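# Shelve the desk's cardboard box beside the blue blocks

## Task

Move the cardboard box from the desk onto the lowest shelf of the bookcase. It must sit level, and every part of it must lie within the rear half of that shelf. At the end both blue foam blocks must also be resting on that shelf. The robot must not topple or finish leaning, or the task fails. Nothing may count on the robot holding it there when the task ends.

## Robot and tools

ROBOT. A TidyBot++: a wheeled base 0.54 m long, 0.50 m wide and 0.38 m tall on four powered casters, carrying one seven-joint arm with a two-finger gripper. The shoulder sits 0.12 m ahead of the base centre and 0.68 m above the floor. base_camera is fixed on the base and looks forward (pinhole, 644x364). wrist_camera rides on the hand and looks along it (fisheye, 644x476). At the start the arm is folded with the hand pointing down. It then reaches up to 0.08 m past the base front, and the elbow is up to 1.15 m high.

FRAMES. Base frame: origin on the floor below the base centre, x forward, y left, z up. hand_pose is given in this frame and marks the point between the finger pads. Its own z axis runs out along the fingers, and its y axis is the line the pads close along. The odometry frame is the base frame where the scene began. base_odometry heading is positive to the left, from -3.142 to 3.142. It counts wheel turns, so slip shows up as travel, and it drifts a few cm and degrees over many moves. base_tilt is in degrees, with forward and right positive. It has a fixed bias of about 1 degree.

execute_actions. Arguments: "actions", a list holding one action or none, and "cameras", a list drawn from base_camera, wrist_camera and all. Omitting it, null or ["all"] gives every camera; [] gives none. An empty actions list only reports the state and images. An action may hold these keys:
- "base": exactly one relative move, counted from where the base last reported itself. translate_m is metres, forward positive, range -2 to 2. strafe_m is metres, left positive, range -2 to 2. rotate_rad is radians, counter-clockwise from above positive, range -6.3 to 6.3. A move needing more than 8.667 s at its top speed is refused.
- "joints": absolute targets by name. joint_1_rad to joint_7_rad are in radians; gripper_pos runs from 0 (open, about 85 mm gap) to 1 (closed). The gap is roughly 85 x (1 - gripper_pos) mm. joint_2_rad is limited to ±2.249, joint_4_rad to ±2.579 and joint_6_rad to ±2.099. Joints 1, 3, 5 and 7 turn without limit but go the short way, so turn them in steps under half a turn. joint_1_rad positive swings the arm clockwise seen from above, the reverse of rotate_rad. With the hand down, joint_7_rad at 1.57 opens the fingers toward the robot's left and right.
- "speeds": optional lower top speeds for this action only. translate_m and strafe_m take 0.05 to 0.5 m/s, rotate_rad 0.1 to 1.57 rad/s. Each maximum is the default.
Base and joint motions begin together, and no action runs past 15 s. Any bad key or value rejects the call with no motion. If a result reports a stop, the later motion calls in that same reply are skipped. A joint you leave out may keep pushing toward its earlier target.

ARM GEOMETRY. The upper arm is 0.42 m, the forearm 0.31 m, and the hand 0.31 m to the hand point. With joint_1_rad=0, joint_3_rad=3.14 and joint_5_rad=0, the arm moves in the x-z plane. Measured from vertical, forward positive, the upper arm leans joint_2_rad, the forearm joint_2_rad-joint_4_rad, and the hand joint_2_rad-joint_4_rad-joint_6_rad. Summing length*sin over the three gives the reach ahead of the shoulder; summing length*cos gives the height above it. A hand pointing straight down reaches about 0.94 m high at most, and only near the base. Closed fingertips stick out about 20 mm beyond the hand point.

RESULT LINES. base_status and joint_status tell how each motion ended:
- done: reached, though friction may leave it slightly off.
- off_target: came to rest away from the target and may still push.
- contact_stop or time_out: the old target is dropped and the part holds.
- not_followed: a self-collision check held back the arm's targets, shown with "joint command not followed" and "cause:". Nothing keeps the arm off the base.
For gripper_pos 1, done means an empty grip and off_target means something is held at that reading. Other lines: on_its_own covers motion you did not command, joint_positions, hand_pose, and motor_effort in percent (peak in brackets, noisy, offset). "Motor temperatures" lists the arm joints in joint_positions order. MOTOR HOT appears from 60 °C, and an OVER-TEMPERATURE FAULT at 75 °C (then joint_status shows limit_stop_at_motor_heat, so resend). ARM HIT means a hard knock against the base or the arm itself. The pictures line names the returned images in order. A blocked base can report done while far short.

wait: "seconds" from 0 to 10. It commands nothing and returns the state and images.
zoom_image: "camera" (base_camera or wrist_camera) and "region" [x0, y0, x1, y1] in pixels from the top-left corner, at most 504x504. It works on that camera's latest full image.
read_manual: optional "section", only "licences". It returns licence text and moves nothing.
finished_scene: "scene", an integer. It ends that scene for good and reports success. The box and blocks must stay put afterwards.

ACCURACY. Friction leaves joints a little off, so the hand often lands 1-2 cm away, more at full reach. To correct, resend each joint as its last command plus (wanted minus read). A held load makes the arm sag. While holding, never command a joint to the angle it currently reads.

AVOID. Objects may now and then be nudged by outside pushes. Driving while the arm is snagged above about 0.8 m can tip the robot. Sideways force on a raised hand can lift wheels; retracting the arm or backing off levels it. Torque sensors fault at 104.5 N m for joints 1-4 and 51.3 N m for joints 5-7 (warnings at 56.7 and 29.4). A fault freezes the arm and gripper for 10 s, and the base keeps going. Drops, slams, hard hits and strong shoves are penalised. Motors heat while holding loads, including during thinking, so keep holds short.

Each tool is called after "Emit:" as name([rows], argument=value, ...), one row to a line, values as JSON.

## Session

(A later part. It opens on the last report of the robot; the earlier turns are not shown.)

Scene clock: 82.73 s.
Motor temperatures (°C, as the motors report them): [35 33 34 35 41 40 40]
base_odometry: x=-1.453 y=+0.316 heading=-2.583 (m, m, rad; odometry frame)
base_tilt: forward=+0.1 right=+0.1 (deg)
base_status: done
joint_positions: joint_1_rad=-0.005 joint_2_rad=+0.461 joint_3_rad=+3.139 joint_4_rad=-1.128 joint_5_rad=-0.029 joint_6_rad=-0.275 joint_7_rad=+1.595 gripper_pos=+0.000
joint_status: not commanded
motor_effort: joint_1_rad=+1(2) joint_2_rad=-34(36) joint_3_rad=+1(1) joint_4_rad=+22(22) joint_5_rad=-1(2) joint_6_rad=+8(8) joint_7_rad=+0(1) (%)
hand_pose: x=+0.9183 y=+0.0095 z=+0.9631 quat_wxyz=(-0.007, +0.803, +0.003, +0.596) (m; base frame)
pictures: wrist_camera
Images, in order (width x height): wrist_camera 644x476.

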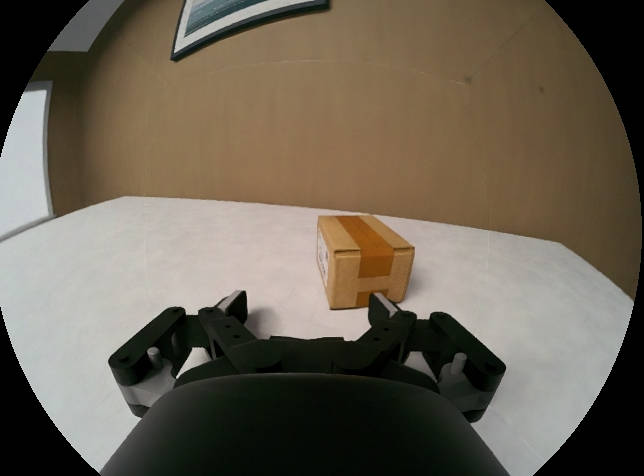

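Emit:
execute_actions([
  {"base":{"strafe_m":-0.055},"speeds":{"strafe_m":0.05}},
], cameras=["wrist_camera"])

Emit:
execute_actions([
  {"base":{"translate_m":0.08},"speeds":{"translate_m":0.05}},
], cameras=["wrist_camera"])

Scene clock: 84.83 s.
Motor temperatures (°C, as the motors report them): [35 33 34 35 41 40 40]
base_odometry: x=-1.482 y=+0.363 heading=-2.583 (m, m, rad; odometry frame)
base_tilt: forward=+0.1 right=+0.2 (deg)
base_status: done
joint_positions: joint_1_rad=-0.003 joint_2_rad=+0.461 joint_3_rad=+3.139 joint_4_rad=-1.128 joint_5_rad=-0.029 joint_6_rad=-0.275 joint_7_rad=+1.595 gripper_pos=+0.000
joint_status: not commanded
motor_effort: joint_1_rad=+1(5) joint_2_rad=-35(35) joint_3_rad=+1(4) joint_4_rad=+22(22) joint_5_rad=+0(1) joint_6_rad=+9(8) joint_7_rad=-1(0) (%)
hand_pose: x=+0.9183 y=+0.0081 z=+0.9631 quat_wxyz=(-0.007, +0.803, +0.003, +0.596) (m; base frame)
pictures: wrist_camera
Images, in order (width x height): wrist_camera 644x476.

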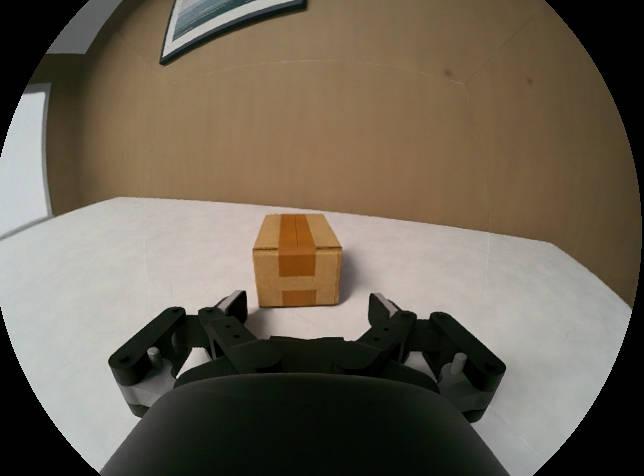

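Scene clock: 86.83 s.
Motor temperatures (°C, as the motors report them): [35 33 34 35 41 40 40]
base_odometry: x=-1.550 y=+0.320 heading=-2.584 (m, m, rad; odometry frame)
base_tilt: forward=+0.1 right=+0.1 (deg)
base_status: done
joint_positions: joint_1_rad=-0.003 joint_2_rad=+0.461 joint_3_rad=+3.139 joint_4_rad=-1.128 joint_5_rad=-0.029 joint_6_rad=-0.275 joint_7_rad=+1.595 gripper_pos=+0.000
joint_status: not commanded
motor_effort: joint_1_rad=+1(3) joint_2_rad=-33(38) joint_3_rad=+1(0) joint_4_rad=+21(24) joint_5_rad=+0(1) joint_6_rad=+8(9) joint_7_rad=+0(1) (%)
hand_pose: x=+0.9183 y=+0.0080 z=+0.9632 quat_wxyz=(-0.007, +0.803, +0.002, +0.596) (m; base frame)
pictures: wrist_camera
Images, in order (width x height): wrist_camera 644x476.

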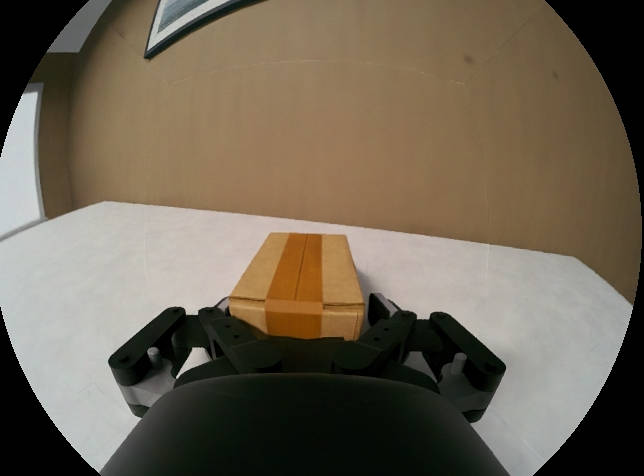

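Emit:
execute_actions([
  {"base":{"translate_m":0.03},"speeds":{"translate_m":0.05}},
], cameras=[])

Emit:
execute_actions([
  {"joints":{"gripper_pos":1}},
], cameras=["wrist_camera"])

Scene clock: 88.30 s.
Motor temperatures (°C, as the motors report them): [35 33 34 35 41 40 40]
base_odometry: x=-1.576 y=+0.305 heading=-2.584 (m, m, rad; odometry frame)
base_tilt: forward=+0.1 right=+0.1 (deg)
base_status: done
joint_positions: joint_1_rad=-0.003 joint_2_rad=+0.461 joint_3_rad=+3.139 joint_4_rad=-1.128 joint_5_rad=-0.029 joint_6_rad=-0.275 joint_7_rad=+1.595 gripper_pos=+0.000
joint_status: not commanded
motor_effort: joint_1_rad=+1(3) joint_2_rad=-33(36) joint_3_rad=+1(1) joint_4_rad=+21(22) joint_5_rad=-1(1) joint_6_rad=+8(9) joint_7_rad=+0(0) (%)
hand_pose: x=+0.9183 y=+0.0079 z=+0.9632 quat_wxyz=(-0.007, +0.803, +0.002, +0.596) (m; base frame)
pictures: none
No camera images: the call's "cameras" was empty. Leave "cameras" out to get every camera's image.

Scene clock: 89.40 s.
Motor temperatures (°C, as the motors report them): [35 33 34 35 41 40 40]
base_odometry: x=-1.576 y=+0.305 heading=-2.584 (m, m, rad; odometry frame)
base_tilt: forward=+0.1 right=+0.2 (deg)
base_status: not commanded
joint_positions: joint_1_rad=-0.002 joint_2_rad=+0.459 joint_3_rad=+3.139 joint_4_rad=-1.126 joint_5_rad=-0.029 joint_6_rad=-0.274 joint_7_rad=+1.595 gripper_pos=+0.347
joint_status: gripper_pos off_target (ended at +0.347, target +1.000)
motor_effort: joint_1_rad=+1(2) joint_2_rad=-32(35) joint_3_rad=+1(0) joint_4_rad=+20(22) joint_5_rad=-1(1) joint_6_rad=+6(8) joint_7_rad=-1(2) (%)
hand_pose: x=+0.9181 y=+0.0074 z=+0.9665 quat_wxyz=(-0.006, +0.801, +0.002, +0.598) (m; base frame)
pictures: wrist_camera
Images, in order (width x height): wrist_camera 644x476.

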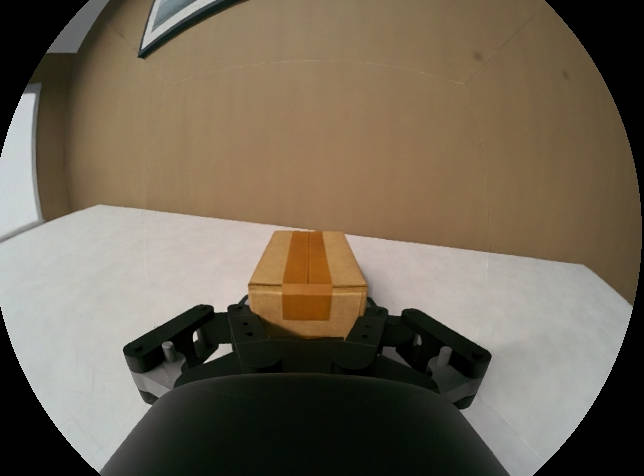

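Emit:
execute_actions([
  {"joints":{"joint_2_rad":0.33}},
], cameras=[])

Emit:
execute_actions([
  {"base":{"translate_m":-0.7}},
], cameras=[])

Emit:
execute_actions([
  {"base":{"rotate_rad":2.584}},
], cameras=[])

Emit:
execute_actions([
  {"base":{"translate_m":1.3}},
])

Scene clock: 91.63 s.
Motor temperatures (°C, as the motors report them): [35 33 34 35 41 40 40]
base_odometry: x=-1.576 y=+0.305 heading=-2.584 (m, m, rad; odometry frame)
base_tilt: forward=+0.1 right=+0.1 (deg)
base_status: not commanded
joint_positions: joint_1_rad=-0.002 joint_2_rad=+0.336 joint_3_rad=+3.139 joint_4_rad=-1.136 joint_5_rad=-0.029 joint_6_rad=-0.274 joint_7_rad=+1.595 gripper_pos=+0.347
joint_status: all done
motor_effort: joint_1_rad=+1(0) joint_2_rad=-31(40) joint_3_rad=+1(1) joint_4_rad=+23(25) joint_5_rad=-1(1) joint_6_rad=+10(10) joint_7_rad=+1(1) (%)
hand_pose: x=+0.8769 y=+0.0073 z=+1.0562 quat_wxyz=(-0.006, +0.766, +0.002, +0.643) (m; base frame)
pictures: none
No camera images: the call's "cameras" was empty. Leave "cameras" out to get every camera's image.

Scene clock: 94.47 s.
Motor temperatures (°C, as the motors report them): [35 33 34 35 41 40 40]
base_odometry: x=-0.982 y=+0.675 heading=-2.584 (m, m, rad; odometry frame)
base_tilt: forward=+0.1 right=+0.1 (deg)
base_status: done
joint_positions: joint_1_rad=-0.002 joint_2_rad=+0.338 joint_3_rad=+3.139 joint_4_rad=-1.136 joint_5_rad=-0.029 joint_6_rad=-0.274 joint_7_rad=+1.595 gripper_pos=+0.347
joint_status: not commanded
motor_effort: joint_1_rad=+1(3) joint_2_rad=-32(37) joint_3_rad=+1(1) joint_4_rad=+22(25) joint_5_rad=-1(1) joint_6_rad=+10(11) joint_7_rad=+0(0) (%)
hand_pose: x=+0.8778 y=+0.0065 z=+1.0543 quat_wxyz=(-0.006, +0.767, +0.002, +0.642) (m; base frame)
pictures: none
No camera images: the call's "cameras" was empty. Leave "cameras" out to get every camera's image.

Scene clock: 97.67 s.
Motor temperatures (°C, as the motors report them): [35 33 34 36 41 40 40]
base_odometry: x=-0.982 y=+0.675 heading=-0.001 (m, m, rad; odometry frame)
base_tilt: forward=+0.1 right=+0.1 (deg)
base_status: done
joint_positions: joint_1_rad=-0.005 joint_2_rad=+0.343 joint_3_rad=+3.140 joint_4_rad=-1.136 joint_5_rad=-0.029 joint_6_rad=-0.274 joint_7_rad=+1.595 gripper_pos=+0.347
joint_status: not commanded
motor_effort: joint_1_rad=+1(6) joint_2_rad=-32(37) joint_3_rad=+1(2) joint_4_rad=+23(24) joint_5_rad=+0(1) joint_6_rad=+10(9) joint_7_rad=+0(0) (%)
hand_pose: x=+0.8795 y=+0.0083 z=+1.0508 quat_wxyz=(-0.007, +0.768, +0.003, +0.640) (m; base frame)
pictures: none
No camera images: the call's "cameras" was empty. Leave "cameras" out to get every camera's image.

Scene clock: 101.63 s.
Motor temperatures (°C, as the motors report them): [35 33 34 36 41 40 40]
base_odometry: x=+0.318 y=+0.676 heading=+0.000 (m, m, rad; odometry frame)
base_tilt: forward=+0.1 right=+0.1 (deg)
base_status: done
joint_positions: joint_1_rad=-0.005 joint_2_rad=+0.340 joint_3_rad=+3.140 joint_4_rad=-1.136 joint_5_rad=-0.029 joint_6_rad=-0.274 joint_7_rad=+1.595 gripper_pos=+0.347
joint_status: not commanded
motor_effort: joint_1_rad=+1(2) joint_2_rad=-34(36) joint_3_rad=+1(0) joint_4_rad=+23(24) joint_5_rad=-1(1) joint_6_rad=+10(11) joint_7_rad=+0(0) (%)
hand_pose: x=+0.8787 y=+0.0081 z=+1.0525 quat_wxyz=(-0.007, +0.768, +0.003, +0.641) (m; base frame)
pictures: base_camera, wrist_camera
Images, in order (width x height): base_camera 644x364, wrist_camera 644x476.

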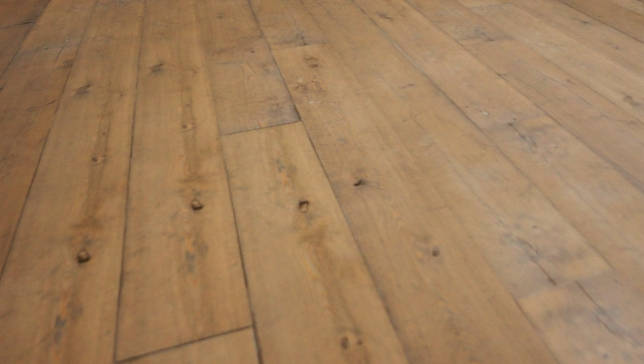

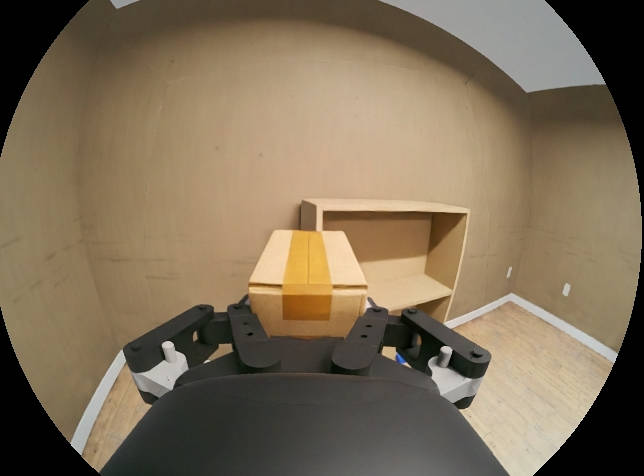

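Emit:
execute_actions([
  {"base":{"strafe_m":-0.35},"joints":{"joint_2_rad":1.9,"joint_4_rad":-0.8,"joint_6_rad":0.83},"speeds":{"strafe_m":0.2}},
])

Scene clock: 105.30 s.
Motor temperatures (°C, as the motors report them): [35 33 34 36 41 40 40]
base_odometry: x=+0.318 y=+0.326 heading=+0.000 (m, m, rad; odometry frame)
base_tilt: forward=+0.1 right=+0.1 (deg)
base_status: done
joint_positions: joint_1_rad=+0.003 joint_2_rad=+1.893 joint_3_rad=+3.140 joint_4_rad=-0.822 joint_5_rad=-0.029 joint_6_rad=+0.798 joint_7_rad=+1.595 gripper_pos=+0.347
joint_status: all done
motor_effort: joint_1_rad=+1(5) joint_2_rad=-44(55) joint_3_rad=+1(4) joint_4_rad=+12(23) joint_5_rad=-1(0) joint_6_rad=+10(11) joint_7_rad=+0(1) (%)
hand_pose: x=+0.9409 y=-0.0076 z=+0.1567 quat_wxyz=(+0.010, +0.818, -0.007, +0.575) (m; base frame)
pictures: base_camera, wrist_camera
Images, in order (width x height): base_camera 644x364, wrist_camera 644x476.

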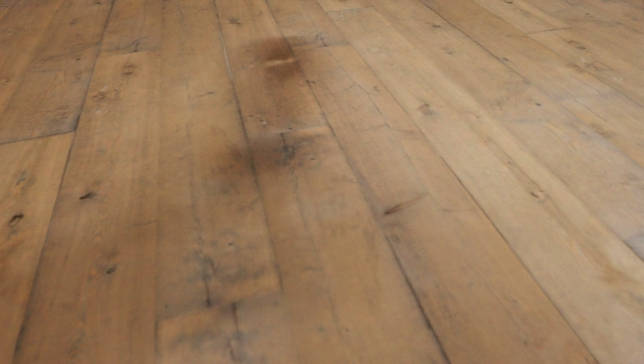

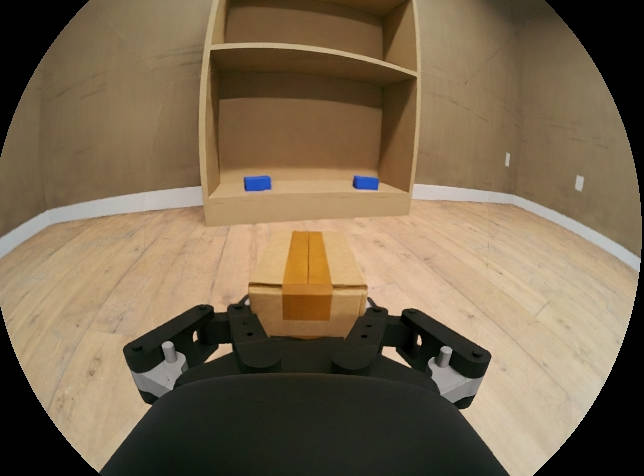

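Emit:
execute_actions([
  {"base":{"translate_m":0.3},"joints":{"joint_2_rad":1.75,"joint_4_rad":-0.9,"joint_6_rad":0.82},"speeds":{"translate_m":0.2}},
], cameras=["wrist_camera"])

Scene clock: 108.03 s.
Motor temperatures (°C, as the motors report them): [35 33 34 36 41 40 40]
base_odometry: x=+0.618 y=+0.326 heading=+0.000 (m, m, rad; odometry frame)
base_tilt: forward=+0.1 right=+0.1 (deg)
base_status: done
joint_positions: joint_1_rad=+0.003 joint_2_rad=+1.754 joint_3_rad=+3.140 joint_4_rad=-0.893 joint_5_rad=-0.029 joint_6_rad=+0.799 joint_7_rad=+1.595 gripper_pos=+0.347
joint_status: all done
motor_effort: joint_1_rad=+1(2) joint_2_rad=-47(49) joint_3_rad=+1(1) joint_4_rad=+14(15) joint_5_rad=+0(1) joint_6_rad=+10(10) joint_7_rad=+0(0) (%)
hand_pose: x=+0.9814 y=-0.0076 z=+0.2436 quat_wxyz=(+0.010, +0.798, -0.007, +0.603) (m; base frame)
pictures: wrist_camera
Images, in order (width x height): wrist_camera 644x476.

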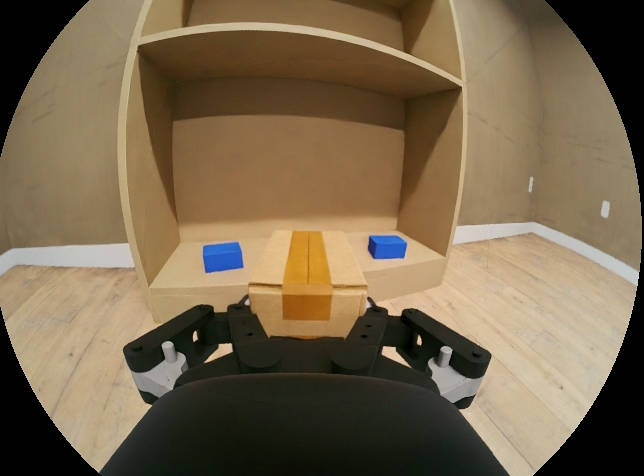

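Emit:
execute_actions([
  {"base":{"translate_m":0.25},"speeds":{"translate_m":0.1}},
], cameras=["wrist_camera"])

Scene clock: 111.63 s.
Motor temperatures (°C, as the motors report them): [35 33 34 36 41 40 40]
base_odometry: x=+0.869 y=+0.325 heading=-0.001 (m, m, rad; odometry frame)
base_tilt: forward=+0.1 right=+0.1 (deg)
base_status: done
joint_positions: joint_1_rad=+0.003 joint_2_rad=+1.754 joint_3_rad=+3.140 joint_4_rad=-0.895 joint_5_rad=-0.029 joint_6_rad=+0.799 joint_7_rad=+1.595 gripper_pos=+0.347
joint_status: not commanded
motor_effort: joint_1_rad=+0(3) joint_2_rad=-46(48) joint_3_rad=+1(1) joint_4_rad=+14(15) joint_5_rad=-1(0) joint_6_rad=+10(10) joint_7_rad=+1(0) (%)
hand_pose: x=+0.9808 y=-0.0072 z=+0.2429 quat_wxyz=(+0.010, +0.798, -0.007, +0.602) (m; base frame)
pictures: wrist_camera
Images, in order (width x height): wrist_camera 644x476.

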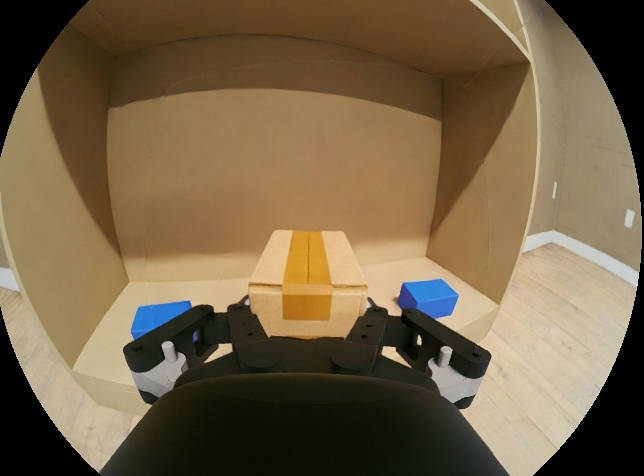

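Emit:
execute_actions([
  {"base":{"translate_m":0.08},"speeds":{"translate_m":0.05}},
], cameras=["wrist_camera"])

Emit:
execute_actions([
  {"joints":{"joint_2_rad":1.83,"joint_6_rad":0.87}},
], cameras=["wrist_camera"])

Scene clock: 114.20 s.
Motor temperatures (°C, as the motors report them): [35 34 34 36 41 40 40]
base_odometry: x=+0.949 y=+0.325 heading=-0.001 (m, m, rad; odometry frame)
base_tilt: forward=+0.1 right=+0.1 (deg)
base_status: done
joint_positions: joint_1_rad=+0.002 joint_2_rad=+1.754 joint_3_rad=+3.140 joint_4_rad=-0.895 joint_5_rad=-0.029 joint_6_rad=+0.799 joint_7_rad=+1.595 gripper_pos=+0.347
joint_status: not commanded
motor_effort: joint_1_rad=+1(3) joint_2_rad=-47(48) joint_3_rad=+0(0) joint_4_rad=+14(15) joint_5_rad=-1(1) joint_6_rad=+10(9) joint_7_rad=-1(0) (%)
hand_pose: x=+0.9808 y=-0.0068 z=+0.2428 quat_wxyz=(+0.010, +0.798, -0.006, +0.602) (m; base frame)
pictures: wrist_camera
Images, in order (width x height): wrist_camera 644x476.

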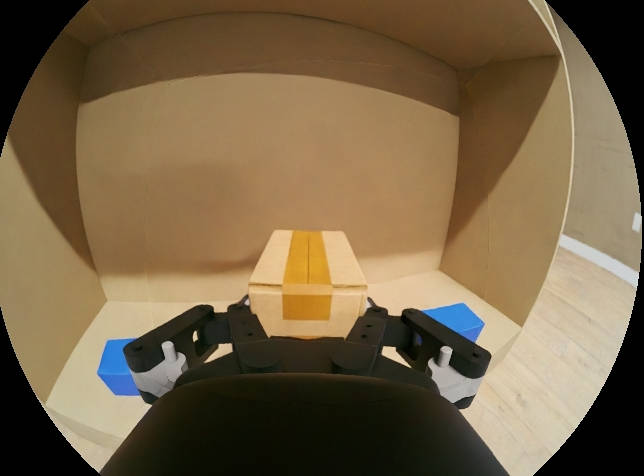

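Scene clock: 115.20 s.
Motor temperatures (°C, as the motors report them): [35 34 34 36 41 40 40]
base_odometry: x=+0.949 y=+0.325 heading=-0.001 (m, m, rad; odometry frame)
base_tilt: forward=+0.1 right=+0.1 (deg)
base_status: not commanded
joint_positions: joint_1_rad=+0.002 joint_2_rad=+1.836 joint_3_rad=+3.140 joint_4_rad=-0.899 joint_5_rad=-0.029 joint_6_rad=+0.840 joint_7_rad=+1.595 gripper_pos=+0.347
joint_status: all done
motor_effort: joint_1_rad=+1(1) joint_2_rad=-45(48) joint_3_rad=+1(1) joint_4_rad=+13(14) joint_5_rad=+0(0) joint_6_rad=+10(9) joint_7_rad=+1(0) (%)
hand_pose: x=+0.9442 y=-0.0070 z=+0.1832 quat_wxyz=(+0.010, +0.812, -0.006, +0.583) (m; base frame)
pictures: wrist_camera
Images, in order (width x height): wrist_camera 644x476.

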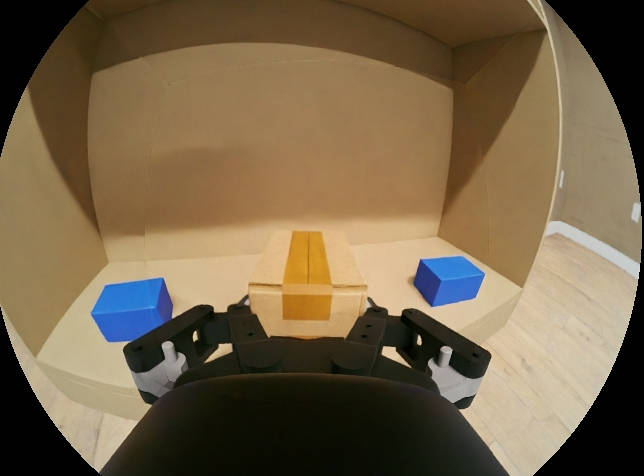

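Emit:
execute_actions([
  {"joints":{"joint_2_rad":1.86}},
], cameras=[])

Emit:
execute_actions([
  {"joints":{"gripper_pos":0}},
], cameras=[])

Emit:
execute_actions([
  {"base":{"translate_m":-0.09},"speeds":{"translate_m":0.1}},
], cameras=["wrist_camera"])

Scene clock: 116.67 s.
Motor temperatures (°C, as the motors report them): [35 34 34 36 41 40 40]
base_odometry: x=+0.949 y=+0.325 heading=-0.001 (m, m, rad; odometry frame)
base_tilt: forward=+0.1 right=+0.1 (deg)
base_status: not commanded
joint_positions: joint_1_rad=+0.002 joint_2_rad=+1.854 joint_3_rad=+3.140 joint_4_rad=-0.899 joint_5_rad=-0.029 joint_6_rad=+0.841 joint_7_rad=+1.595 gripper_pos=+0.347
joint_status: all done
motor_effort: joint_1_rad=+1(1) joint_2_rad=-45(46) joint_3_rad=+1(0) joint_4_rad=+12(12) joint_5_rad=+0(0) joint_6_rad=+10(10) joint_7_rad=+0(0) (%)
hand_pose: x=+0.9353 y=-0.0070 z=+0.1690 quat_wxyz=(+0.010, +0.817, -0.006, +0.576) (m; base frame)
pictures: none
No camera images: the call's "cameras" was empty. Leave "cameras" out to get every camera's image.

Scene clock: 117.77 s.
Motor temperatures (°C, as the motors report them): [35 34 34 36 41 40 40]
base_odometry: x=+0.949 y=+0.325 heading=-0.001 (m, m, rad; odometry frame)
base_tilt: forward=+0.1 right=+0.1 (deg)
base_status: not commanded
joint_positions: joint_1_rad=+0.002 joint_2_rad=+1.854 joint_3_rad=+3.140 joint_4_rad=-0.899 joint_5_rad=-0.029 joint_6_rad=+0.845 joint_7_rad=+1.595 gripper_pos=+0.000
joint_status: all done
motor_effort: joint_1_rad=+1(1) joint_2_rad=-42(44) joint_3_rad=+1(0) joint_4_rad=+11(12) joint_5_rad=-1(0) joint_6_rad=+9(9) joint_7_rad=+1(0) (%)
hand_pose: x=+0.9357 y=-0.0070 z=+0.1702 quat_wxyz=(+0.010, +0.816, -0.006, +0.578) (m; base frame)
pictures: none
No camera images: the call's "cameras" was empty. Leave "cameras" out to get every camera's image.

Scene clock: 119.17 s.
Motor temperatures (°C, as the motors report them): [35 34 34 36 41 40 40]
base_odometry: x=+0.859 y=+0.325 heading=-0.001 (m, m, rad; odometry frame)
base_tilt: forward=+0.1 right=+0.2 (deg)
base_status: done
joint_positions: joint_1_rad=+0.002 joint_2_rad=+1.854 joint_3_rad=+3.140 joint_4_rad=-0.899 joint_5_rad=-0.029 joint_6_rad=+0.846 joint_7_rad=+1.595 gripper_pos=+0.000
joint_status: not commanded
motor_effort: joint_1_rad=+1(3) joint_2_rad=-42(45) joint_3_rad=+0(0) joint_4_rad=+11(13) joint_5_rad=+0(0) joint_6_rad=+8(10) joint_7_rad=+0(0) (%)
hand_pose: x=+0.9358 y=-0.0069 z=+0.1704 quat_wxyz=(+0.010, +0.815, -0.006, +0.579) (m; base frame)
pictures: wrist_camera
Images, in order (width x height): wrist_camera 644x476.

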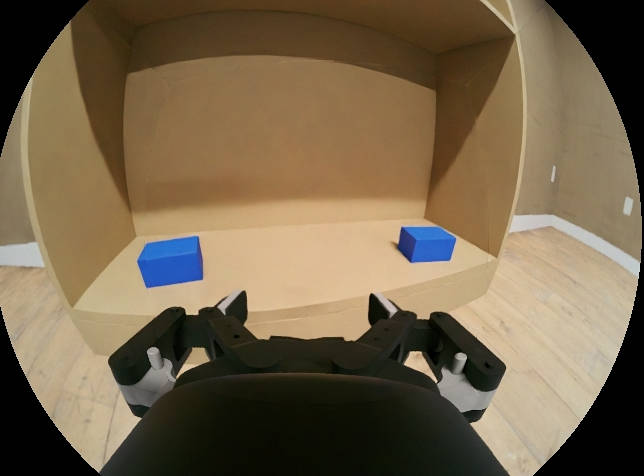

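Emit:
execute_actions([
  {"base":{"translate_m":-0.15},"joints":{"joint_6_rad":0.4}},
])

Scene clock: 120.97 s.
Motor temperatures (°C, as the motors report them): [35 34 34 36 41 40 40]
base_odometry: x=+0.709 y=+0.325 heading=-0.001 (m, m, rad; odometry frame)
base_tilt: forward=+0.1 right=+0.1 (deg)
base_status: done
joint_positions: joint_1_rad=+0.002 joint_2_rad=+1.860 joint_3_rad=+3.140 joint_4_rad=-0.899 joint_5_rad=-0.029 joint_6_rad=+0.407 joint_7_rad=+1.595 gripper_pos=+0.000
joint_status: all done
motor_effort: joint_1_rad=+1(1) joint_2_rad=-42(45) joint_3_rad=+1(0) joint_4_rad=+10(12) joint_5_rad=+0(0) joint_6_rad=+6(8) joint_7_rad=-1(0) (%)
hand_pose: x=+0.8605 y=-0.0033 z=+0.0507 quat_wxyz=(+0.005, +0.923, -0.005, +0.384) (m; base frame)
pictures: base_camera, wrist_camera
Images, in order (width x height): base_camera 644x364, wrist_camera 644x476.

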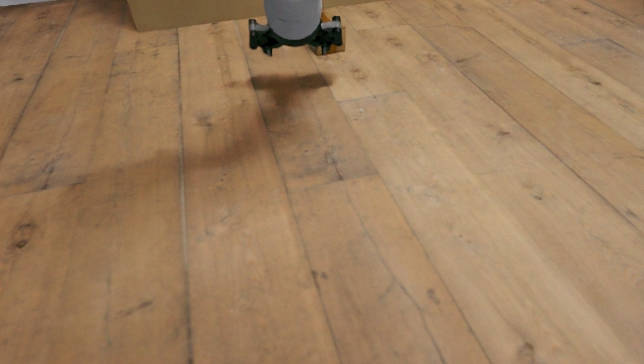

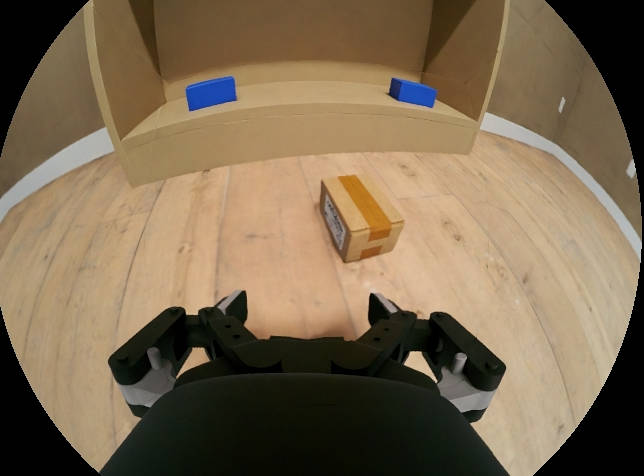

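Emit:
execute_actions([
  {"base":{"translate_m":-0.08},"joints":{"joint_6_rad":0.9}},
], cameras=[])

Emit:
execute_actions([
  {"base":{"strafe_m":-0.06},"joints":{"joint_2_rad":2.17,"joint_4_rad":-0.56,"joint_6_rad":0.88,"joint_1_rad":-0.08}},
])

Scene clock: 122.70 s.
Motor temperatures (°C, as the motors report them): [35 34 34 36 41 40 40]
base_odometry: x=+0.629 y=+0.325 heading=-0.001 (m, m, rad; odometry frame)
base_tilt: forward=+0.1 right=+0.1 (deg)
base_status: done
joint_positions: joint_1_rad=+0.002 joint_2_rad=+1.860 joint_3_rad=+3.140 joint_4_rad=-0.899 joint_5_rad=-0.029 joint_6_rad=+0.897 joint_7_rad=+1.595 gripper_pos=+0.000
joint_status: all done
motor_effort: joint_1_rad=+1(3) joint_2_rad=-44(45) joint_3_rad=+0(0) joint_4_rad=+12(13) joint_5_rad=-1(1) joint_6_rad=+9(9) joint_7_rad=+0(0) (%)
hand_pose: x=+0.9379 y=-0.0072 z=+0.1810 quat_wxyz=(+0.011, +0.802, -0.006, +0.597) (m; base frame)
pictures: none
No camera images: the call's "cameras" was empty. Leave "cameras" out to get every camera's image.

Scene clock: 124.47 s.
Motor temperatures (°C, as the motors report them): [35 34 34 36 41 40 40]
base_odometry: x=+0.629 y=+0.264 heading=-0.002 (m, m, rad; odometry frame)
base_tilt: forward=+0.1 right=+0.1 (deg)
base_status: done
joint_positions: joint_1_rad=-0.077 joint_2_rad=+2.172 joint_3_rad=+3.140 joint_4_rad=-0.576 joint_5_rad=-0.029 joint_6_rad=+0.897 joint_7_rad=+1.595 gripper_pos=+0.000
joint_status: all done
motor_effort: joint_1_rad=+1(3) joint_2_rad=-38(44) joint_3_rad=+0(0) joint_4_rad=+11(13) joint_5_rad=-1(0) joint_6_rad=+9(9) joint_7_rad=+0(0) (%)
hand_pose: x=+0.8835 y=+0.0535 z=+0.0670 quat_wxyz=(-0.013, +0.799, +0.026, +0.601) (m; base frame)
pictures: base_camera, wrist_camera
Images, in order (width x height): base_camera 644x364, wrist_camera 644x476.

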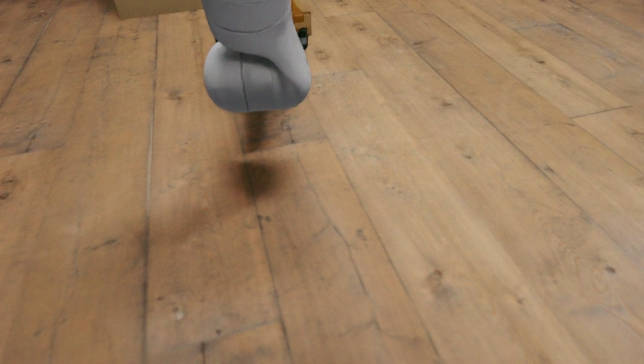

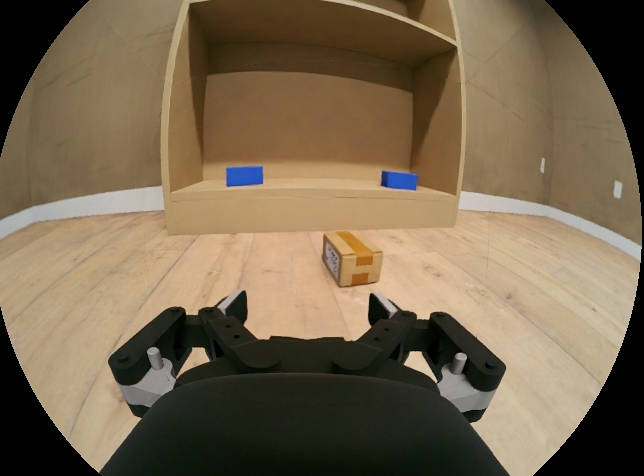

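Emit:
execute_actions([
  {"base":{"strafe_m":-0.065},"joints":{"joint_6_rad":0.83}},
], cameras=[])

Emit:
execute_actions([
  {"base":{"translate_m":0.1},"speeds":{"translate_m":0.1}},
], cameras=["wrist_camera"])

Scene clock: 126.10 s.
Motor temperatures (°C, as the motors report them): [35 34 34 36 41 40 40]
base_odometry: x=+0.628 y=+0.199 heading=-0.002 (m, m, rad; odometry frame)
base_tilt: forward=+0.1 right=+0.2 (deg)
base_status: done
joint_positions: joint_1_rad=-0.075 joint_2_rad=+2.172 joint_3_rad=+3.140 joint_4_rad=-0.575 joint_5_rad=-0.029 joint_6_rad=+0.850 joint_7_rad=+1.595 gripper_pos=+0.000
joint_status: all done
motor_effort: joint_1_rad=+1(3) joint_2_rad=-38(41) joint_3_rad=+0(0) joint_4_rad=+11(13) joint_5_rad=-1(0) joint_6_rad=+9(8) joint_7_rad=+0(1) (%)
hand_pose: x=+0.8798 y=+0.0514 z=+0.0536 quat_wxyz=(-0.012, +0.812, +0.025, +0.582) (m; base frame)
pictures: none
No camera images: the call's "cameras" was empty. Leave "cameras" out to get every camera's image.

Scene clock: 127.57 s.
Motor temperatures (°C, as the motors report them): [35 34 34 36 41 40 40]
base_odometry: x=+0.728 y=+0.199 heading=-0.003 (m, m, rad; odometry frame)
base_tilt: forward=+0.1 right=+0.1 (deg)
base_status: done
joint_positions: joint_1_rad=-0.075 joint_2_rad=+2.172 joint_3_rad=+3.140 joint_4_rad=-0.572 joint_5_rad=-0.029 joint_6_rad=+0.850 joint_7_rad=+1.595 gripper_pos=+0.000
joint_status: not commanded
motor_effort: joint_1_rad=+1(2) joint_2_rad=-39(41) joint_3_rad=+0(1) joint_4_rad=+12(13) joint_5_rad=+0(0) joint_6_rad=+7(9) joint_7_rad=+0(1) (%)
hand_pose: x=+0.8811 y=+0.0515 z=+0.0550 quat_wxyz=(-0.012, +0.811, +0.025, +0.584) (m; base frame)
pictures: wrist_camera
Images, in order (width x height): wrist_camera 644x476.

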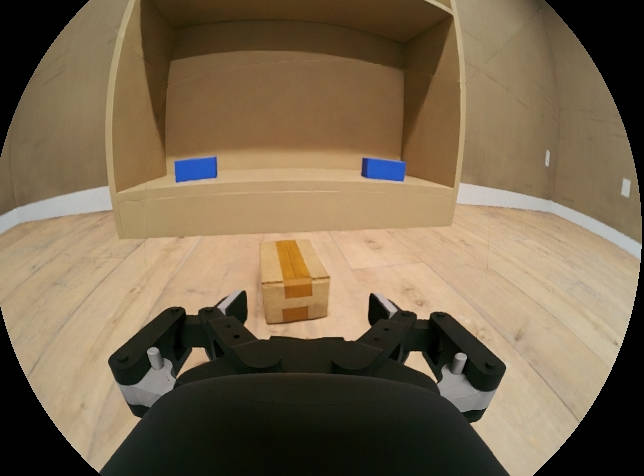

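Emit:
execute_actions([
  {"base":{"strafe_m":0.012}},
], cameras=[])

Emit:
execute_actions([
  {"base":{"translate_m":0.11},"speeds":{"translate_m":0.06}},
], cameras=["wrist_camera"])

Emit:
execute_actions([
  {"joints":{"gripper_pos":1}},
], cameras=["wrist_camera"])

Scene clock: 128.87 s.
Motor temperatures (°C, as the motors report them): [35 34 34 36 41 40 40]
base_odometry: x=+0.729 y=+0.211 heading=-0.003 (m, m, rad; odometry frame)
base_tilt: forward=+0.1 right=+0.1 (deg)
base_status: done
joint_positions: joint_1_rad=-0.081 joint_2_rad=+2.172 joint_3_rad=+3.140 joint_4_rad=-0.572 joint_5_rad=-0.029 joint_6_rad=+0.850 joint_7_rad=+1.595 gripper_pos=+0.000
joint_status: not commanded
motor_effort: joint_1_rad=+1(3) joint_2_rad=-38(39) joint_3_rad=+1(0) joint_4_rad=+11(12) joint_5_rad=-1(0) joint_6_rad=+8(9) joint_7_rad=+0(0) (%)
hand_pose: x=+0.8807 y=+0.0562 z=+0.0550 quat_wxyz=(-0.014, +0.811, +0.027, +0.584) (m; base frame)
pictures: none
No camera images: the call's "cameras" was empty. Leave "cameras" out to get every camera's image.

Scene clock: 131.17 s.
Motor temperatures (°C, as the motors report them): [35 34 34 36 41 40 40]
base_odometry: x=+0.839 y=+0.211 heading=-0.002 (m, m, rad; odometry frame)
base_tilt: forward=+0.1 right=+0.1 (deg)
base_status: done
joint_positions: joint_1_rad=-0.081 joint_2_rad=+2.172 joint_3_rad=+3.140 joint_4_rad=-0.572 joint_5_rad=-0.029 joint_6_rad=+0.850 joint_7_rad=+1.595 gripper_pos=+0.000
joint_status: not commanded
motor_effort: joint_1_rad=+0(3) joint_2_rad=-38(41) joint_3_rad=+1(0) joint_4_rad=+11(12) joint_5_rad=-1(1) joint_6_rad=+9(9) joint_7_rad=+1(0) (%)
hand_pose: x=+0.8809 y=+0.0561 z=+0.0551 quat_wxyz=(-0.013, +0.811, +0.027, +0.584) (m; base frame)
pictures: wrist_camera
Images, in order (width x height): wrist_camera 644x476.

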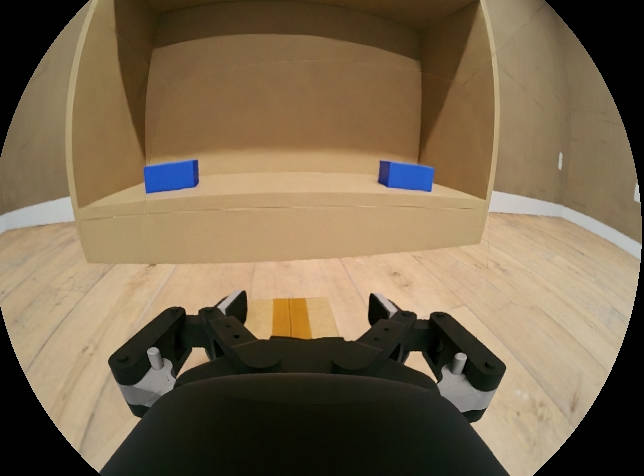

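Scene clock: 132.27 s.
Motor temperatures (°C, as the motors report them): [35 34 34 36 41 40 40]
base_odometry: x=+0.839 y=+0.211 heading=-0.002 (m, m, rad; odometry frame)
base_tilt: forward=+0.1 right=+0.2 (deg)
base_status: not commanded
joint_positions: joint_1_rad=-0.081 joint_2_rad=+2.172 joint_3_rad=+3.140 joint_4_rad=-0.571 joint_5_rad=-0.029 joint_6_rad=+0.850 joint_7_rad=+1.595 gripper_pos=+0.370
joint_status: gripper_pos off_target (ended at +0.370, target +1.000)
motor_effort: joint_1_rad=+1(1) joint_2_rad=-38(39) joint_3_rad=+1(1) joint_4_rad=+11(12) joint_5_rad=-1(1) joint_6_rad=+8(10) joint_7_rad=+0(0) (%)
hand_pose: x=+0.8813 y=+0.0561 z=+0.0556 quat_wxyz=(-0.014, +0.811, +0.027, +0.584) (m; base frame)
pictures: wrist_camera
Images, in order (width x height): wrist_camera 644x476.

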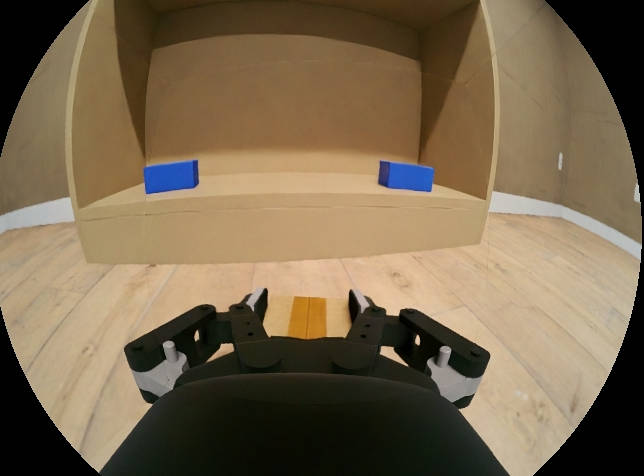

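Emit:
execute_actions([
  {"joints":{"joint_1_rad":0,"joint_2_rad":1.79,"joint_4_rad":-0.9,"joint_6_rad":0.82},"base":{"translate_m":-0.1}},
], cameras=[])

Emit:
execute_actions([
  {"base":{"translate_m":0.4},"speeds":{"translate_m":0.1}},
], cameras=["wrist_camera"])

Scene clock: 134.83 s.
Motor temperatures (°C, as the motors report them): [35 34 34 35 41 40 40]
base_odometry: x=+0.739 y=+0.211 heading=-0.002 (m, m, rad; odometry frame)
base_tilt: forward=+0.1 right=+0.1 (deg)
base_status: done
joint_positions: joint_1_rad=-0.008 joint_2_rad=+1.793 joint_3_rad=+3.140 joint_4_rad=-0.889 joint_5_rad=-0.029 joint_6_rad=+0.838 joint_7_rad=+1.595 gripper_pos=+0.370
joint_status: all done
motor_effort: joint_1_rad=+1(2) joint_2_rad=-45(47) joint_3_rad=+0(1) joint_4_rad=+13(14) joint_5_rad=+0(0) joint_6_rad=+9(10) joint_7_rad=+0(0) (%)
hand_pose: x=+0.9684 y=+0.0014 z=+0.2231 quat_wxyz=(+0.007, +0.797, -0.002, +0.604) (m; base frame)
pictures: none
No camera images: the call's "cameras" was empty. Leave "cameras" out to get every camera's image.

Scene clock: 139.40 s.
Motor temperatures (°C, as the motors report them): [35 34 34 35 41 40 40]
base_odometry: x=+1.139 y=+0.211 heading=-0.002 (m, m, rad; odometry frame)
base_tilt: forward=+0.1 right=+0.1 (deg)
base_status: done
joint_positions: joint_1_rad=-0.007 joint_2_rad=+1.794 joint_3_rad=+3.140 joint_4_rad=-0.892 joint_5_rad=-0.029 joint_6_rad=+0.837 joint_7_rad=+1.595 gripper_pos=+0.370
joint_status: not commanded
motor_effort: joint_1_rad=+0(3) joint_2_rad=-45(49) joint_3_rad=+1(0) joint_4_rad=+13(15) joint_5_rad=+0(0) joint_6_rad=+10(10) joint_7_rad=+0(1) (%)
hand_pose: x=+0.9668 y=+0.0009 z=+0.2208 quat_wxyz=(+0.007, +0.798, -0.003, +0.602) (m; base frame)
pictures: wrist_camera
Images, in order (width x height): wrist_camera 644x476.

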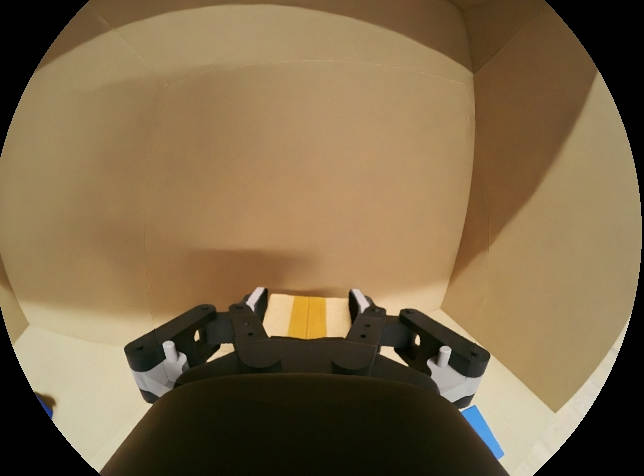

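Emit:
execute_actions([
  {"joints":{"joint_2_rad":1.86,"joint_6_rad":0.87}},
], cameras=[])

Emit:
execute_actions([
  {"joints":{"gripper_pos":0}},
], cameras=[])

Emit:
execute_actions([
  {"base":{"translate_m":-0.15},"speeds":{"translate_m":0.1}},
], cameras=["wrist_camera"])

Scene clock: 140.90 s.
Motor temperatures (°C, as the motors report them): [35 34 34 35 41 40 40]
base_odometry: x=+1.139 y=+0.211 heading=-0.002 (m, m, rad; odometry frame)
base_tilt: forward=+0.1 right=+0.1 (deg)
base_status: not commanded
joint_positions: joint_1_rad=-0.007 joint_2_rad=+1.865 joint_3_rad=+3.140 joint_4_rad=-0.897 joint_5_rad=-0.029 joint_6_rad=+0.839 joint_7_rad=+1.595 gripper_pos=+0.370
joint_status: all done
motor_effort: joint_1_rad=+1(1) joint_2_rad=-43(47) joint_3_rad=+1(1) joint_4_rad=+11(13) joint_5_rad=-1(1) joint_6_rad=+10(11) joint_7_rad=+0(0) (%)
hand_pose: x=+0.9302 y=+0.0006 z=+0.1604 quat_wxyz=(+0.008, +0.820, -0.002, +0.572) (m; base frame)
pictures: none
No camera images: the call's "cameras" was empty. Leave "cameras" out to get every camera's image.

Scene clock: 142.00 s.
Motor temperatures (°C, as the motors report them): [35 34 34 35 41 40 40]
base_odometry: x=+1.139 y=+0.211 heading=-0.002 (m, m, rad; odometry frame)
base_tilt: forward=+0.1 right=+0.1 (deg)
base_status: not commanded
joint_positions: joint_1_rad=-0.007 joint_2_rad=+1.865 joint_3_rad=+3.140 joint_4_rad=-0.897 joint_5_rad=-0.029 joint_6_rad=+0.845 joint_7_rad=+1.595 gripper_pos=+0.000
joint_status: all done
motor_effort: joint_1_rad=+1(1) joint_2_rad=-43(44) joint_3_rad=+1(1) joint_4_rad=+11(12) joint_5_rad=-1(1) joint_6_rad=+8(9) joint_7_rad=-1(0) (%)
hand_pose: x=+0.9308 y=+0.0006 z=+0.1620 quat_wxyz=(+0.008, +0.818, -0.002, +0.574) (m; base frame)
pictures: none
No camera images: the call's "cameras" was empty. Leave "cameras" out to get every camera's image.

Scene clock: 144.03 s.
Motor temperatures (°C, as the motors report them): [35 34 34 35 41 40 40]
base_odometry: x=+0.989 y=+0.211 heading=-0.002 (m, m, rad; odometry frame)
base_tilt: forward=+0.1 right=+0.2 (deg)
base_status: done
joint_positions: joint_1_rad=-0.006 joint_2_rad=+1.865 joint_3_rad=+3.140 joint_4_rad=-0.897 joint_5_rad=-0.029 joint_6_rad=+0.846 joint_7_rad=+1.595 gripper_pos=+0.000
joint_status: not commanded
motor_effort: joint_1_rad=+1(3) joint_2_rad=-43(44) joint_3_rad=+0(0) joint_4_rad=+11(12) joint_5_rad=-1(0) joint_6_rad=+7(9) joint_7_rad=+0(1) (%)
hand_pose: x=+0.9310 y=-0.0002 z=+0.1625 quat_wxyz=(+0.008, +0.818, -0.003, +0.575) (m; base frame)
pictures: wrist_camera
Images, in order (width x height): wrist_camera 644x476.

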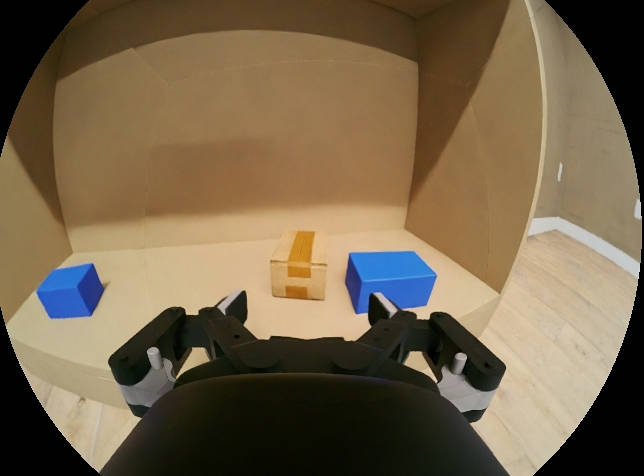

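Emit:
execute_actions([
  {"joints":{"gripper_pos":1,"joint_1_rad":0.02}},
], cameras=[])

Emit:
execute_actions([
  {"base":{"translate_m":0.16},"speeds":{"translate_m":0.05}},
], cameras=["wrist_camera"])

Emit:
execute_actions([
  {"base":{"translate_m":-0.15}},
], cameras=["wrist_camera"])

Scene clock: 145.83 s.
Motor temperatures (°C, as the motors report them): [35 34 34 35 41 40 40]
base_odometry: x=+0.989 y=+0.211 heading=-0.002 (m, m, rad; odometry frame)
base_tilt: forward=+0.1 right=+0.1 (deg)
base_status: not commanded
joint_positions: joint_1_rad=+0.011 joint_2_rad=+1.865 joint_3_rad=+3.140 joint_4_rad=-0.897 joint_5_rad=-0.029 joint_6_rad=+0.846 joint_7_rad=+1.595 gripper_pos=+0.999
joint_status: all done
motor_effort: joint_1_rad=+1(2) joint_2_rad=-43(43) joint_3_rad=+1(1) joint_4_rad=+11(11) joint_5_rad=-1(1) joint_6_rad=+8(9) joint_7_rad=-1(0) (%)
hand_pose: x=+0.9309 y=-0.0144 z=+0.1625 quat_wxyz=(+0.013, +0.818, -0.010, +0.575) (m; base frame)
pictures: none
No camera images: the call's "cameras" was empty. Leave "cameras" out to get every camera's image.

Scene clock: 149.47 s.
Motor temperatures (°C, as the motors report them): [35 35 34 35 41 40 40]
base_odometry: x=+1.149 y=+0.211 heading=-0.001 (m, m, rad; odometry frame)
base_tilt: forward=+0.1 right=+0.1 (deg)
base_status: done
joint_positions: joint_1_rad=+0.012 joint_2_rad=+1.865 joint_3_rad=+3.140 joint_4_rad=-0.897 joint_5_rad=-0.029 joint_6_rad=+0.846 joint_7_rad=+1.595 gripper_pos=+0.999
joint_status: not commanded
motor_effort: joint_1_rad=+1(4) joint_2_rad=-42(45) joint_3_rad=+1(0) joint_4_rad=+11(12) joint_5_rad=+0(1) joint_6_rad=+8(7) joint_7_rad=+0(1) (%)
hand_pose: x=+0.9310 y=-0.0149 z=+0.1627 quat_wxyz=(+0.013, +0.818, -0.010, +0.575) (m; base frame)
pictures: wrist_camera
Images, in order (width x height): wrist_camera 644x476.

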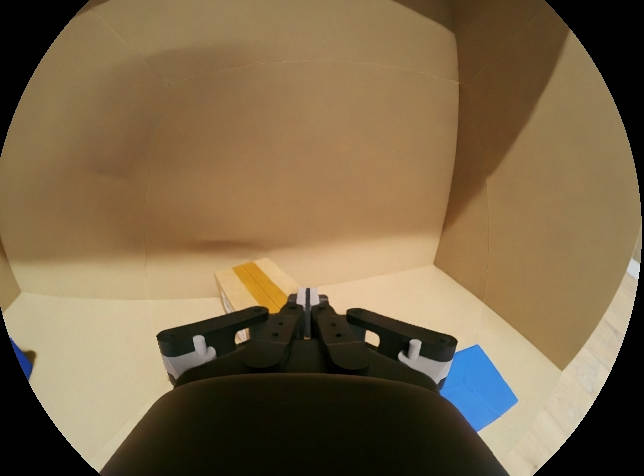

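Scene clock: 150.90 s.
Motor temperatures (°C, as the motors report them): [35 35 34 35 41 40 40]
base_odometry: x=+0.999 y=+0.212 heading=-0.001 (m, m, rad; odometry frame)
base_tilt: forward=+0.1 right=+0.1 (deg)
base_status: done
joint_positions: joint_1_rad=+0.015 joint_2_rad=+1.865 joint_3_rad=+3.140 joint_4_rad=-0.898 joint_5_rad=-0.029 joint_6_rad=+0.847 joint_7_rad=+1.595 gripper_pos=+0.999
joint_status: not commanded
motor_effort: joint_1_rad=+1(4) joint_2_rad=-43(45) joint_3_rad=+1(1) joint_4_rad=+11(13) joint_5_rad=-1(0) joint_6_rad=+10(8) joint_7_rad=+0(0) (%)
hand_pose: x=+0.9308 y=-0.0177 z=+0.1627 quat_wxyz=(+0.014, +0.818, -0.011, +0.575) (m; base frame)
pictures: wrist_camera
Images, in order (width x height): wrist_camera 644x476.

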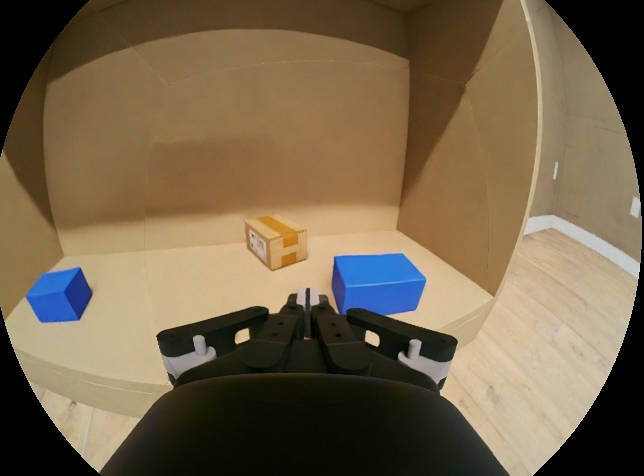

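Emit:
execute_actions([
  {"base":{"strafe_m":0.015}},
], cameras=[])

Emit:
execute_actions([
  {"base":{"translate_m":0.2},"speeds":{"translate_m":0.05}},
], cameras=[])

Emit:
execute_actions([
  {"base":{"translate_m":-0.35}},
], cameras=["wrist_camera"])

Scene clock: 152.07 s.
Motor temperatures (°C, as the motors report them): [35 35 34 35 41 40 40]
base_odometry: x=+0.999 y=+0.226 heading=-0.001 (m, m, rad; odometry frame)
base_tilt: forward=+0.1 right=+0.1 (deg)
base_status: done
joint_positions: joint_1_rad=+0.015 joint_2_rad=+1.865 joint_3_rad=+3.140 joint_4_rad=-0.898 joint_5_rad=-0.029 joint_6_rad=+0.847 joint_7_rad=+1.595 gripper_pos=+0.999
joint_status: not commanded
motor_effort: joint_1_rad=+1(2) joint_2_rad=-43(44) joint_3_rad=+1(0) joint_4_rad=+11(12) joint_5_rad=+0(0) joint_6_rad=+8(9) joint_7_rad=-1(1) (%)
hand_pose: x=+0.9308 y=-0.0174 z=+0.1627 quat_wxyz=(+0.014, +0.818, -0.011, +0.575) (m; base frame)
pictures: none
No camera images: the call's "cameras" was empty. Leave "cameras" out to get every camera's image.

Scene clock: 156.50 s.
Motor temperatures (°C, as the motors report them): [35 35 34 35 41 40 40]
base_odometry: x=+1.199 y=+0.227 heading=-0.001 (m, m, rad; odometry frame)
base_tilt: forward=+0.1 right=+0.1 (deg)
base_status: done
joint_positions: joint_1_rad=+0.025 joint_2_rad=+1.865 joint_3_rad=+3.141 joint_4_rad=-0.904 joint_5_rad=-0.029 joint_6_rad=+0.858 joint_7_rad=+1.595 gripper_pos=+0.999
joint_status: not commanded
motor_effort: joint_1_rad=+1(7) joint_2_rad=-42(46) joint_3_rad=+1(2) joint_4_rad=+11(16) joint_5_rad=+0(3) joint_6_rad=+9(8) joint_7_rad=+1(0) (%)
hand_pose: x=+0.9292 y=-0.0259 z=+0.1632 quat_wxyz=(+0.018, +0.817, -0.015, +0.577) (m; base frame)
pictures: none
No camera images: the call's "cameras" was empty. Leave "cameras" out to get every camera's image.

Scene clock: 158.63 s.
Motor temperatures (°C, as the motors report them): [35 35 34 35 41 40 40]
base_odometry: x=+0.849 y=+0.227 heading=-0.001 (m, m, rad; odometry frame)
base_tilt: forward=+0.1 right=+0.1 (deg)
base_status: done
joint_positions: joint_1_rad=+0.023 joint_2_rad=+1.863 joint_3_rad=+3.141 joint_4_rad=-0.904 joint_5_rad=-0.029 joint_6_rad=+0.858 joint_7_rad=+1.595 gripper_pos=+0.999
joint_status: not commanded
motor_effort: joint_1_rad=+1(5) joint_2_rad=-43(45) joint_3_rad=+0(1) joint_4_rad=+11(12) joint_5_rad=+0(1) joint_6_rad=+9(9) joint_7_rad=+0(0) (%)
hand_pose: x=+0.9300 y=-0.0245 z=+0.1644 quat_wxyz=(+0.017, +0.816, -0.014, +0.578) (m; base frame)
pictures: wrist_camera
Images, in order (width x height): wrist_camera 644x476.

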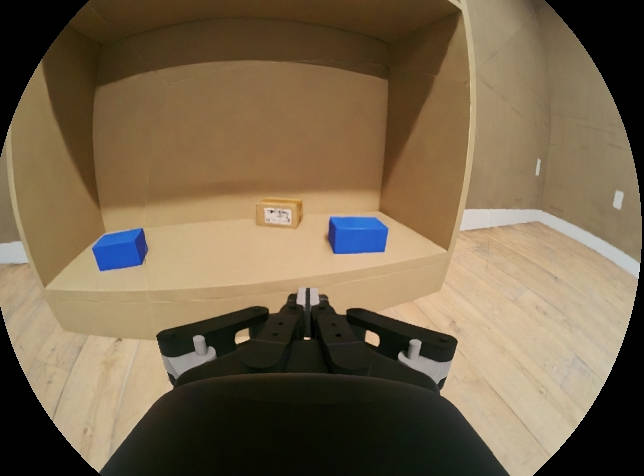

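Emit:
finished_scene(scene=1)

The scene is finished: the task was done.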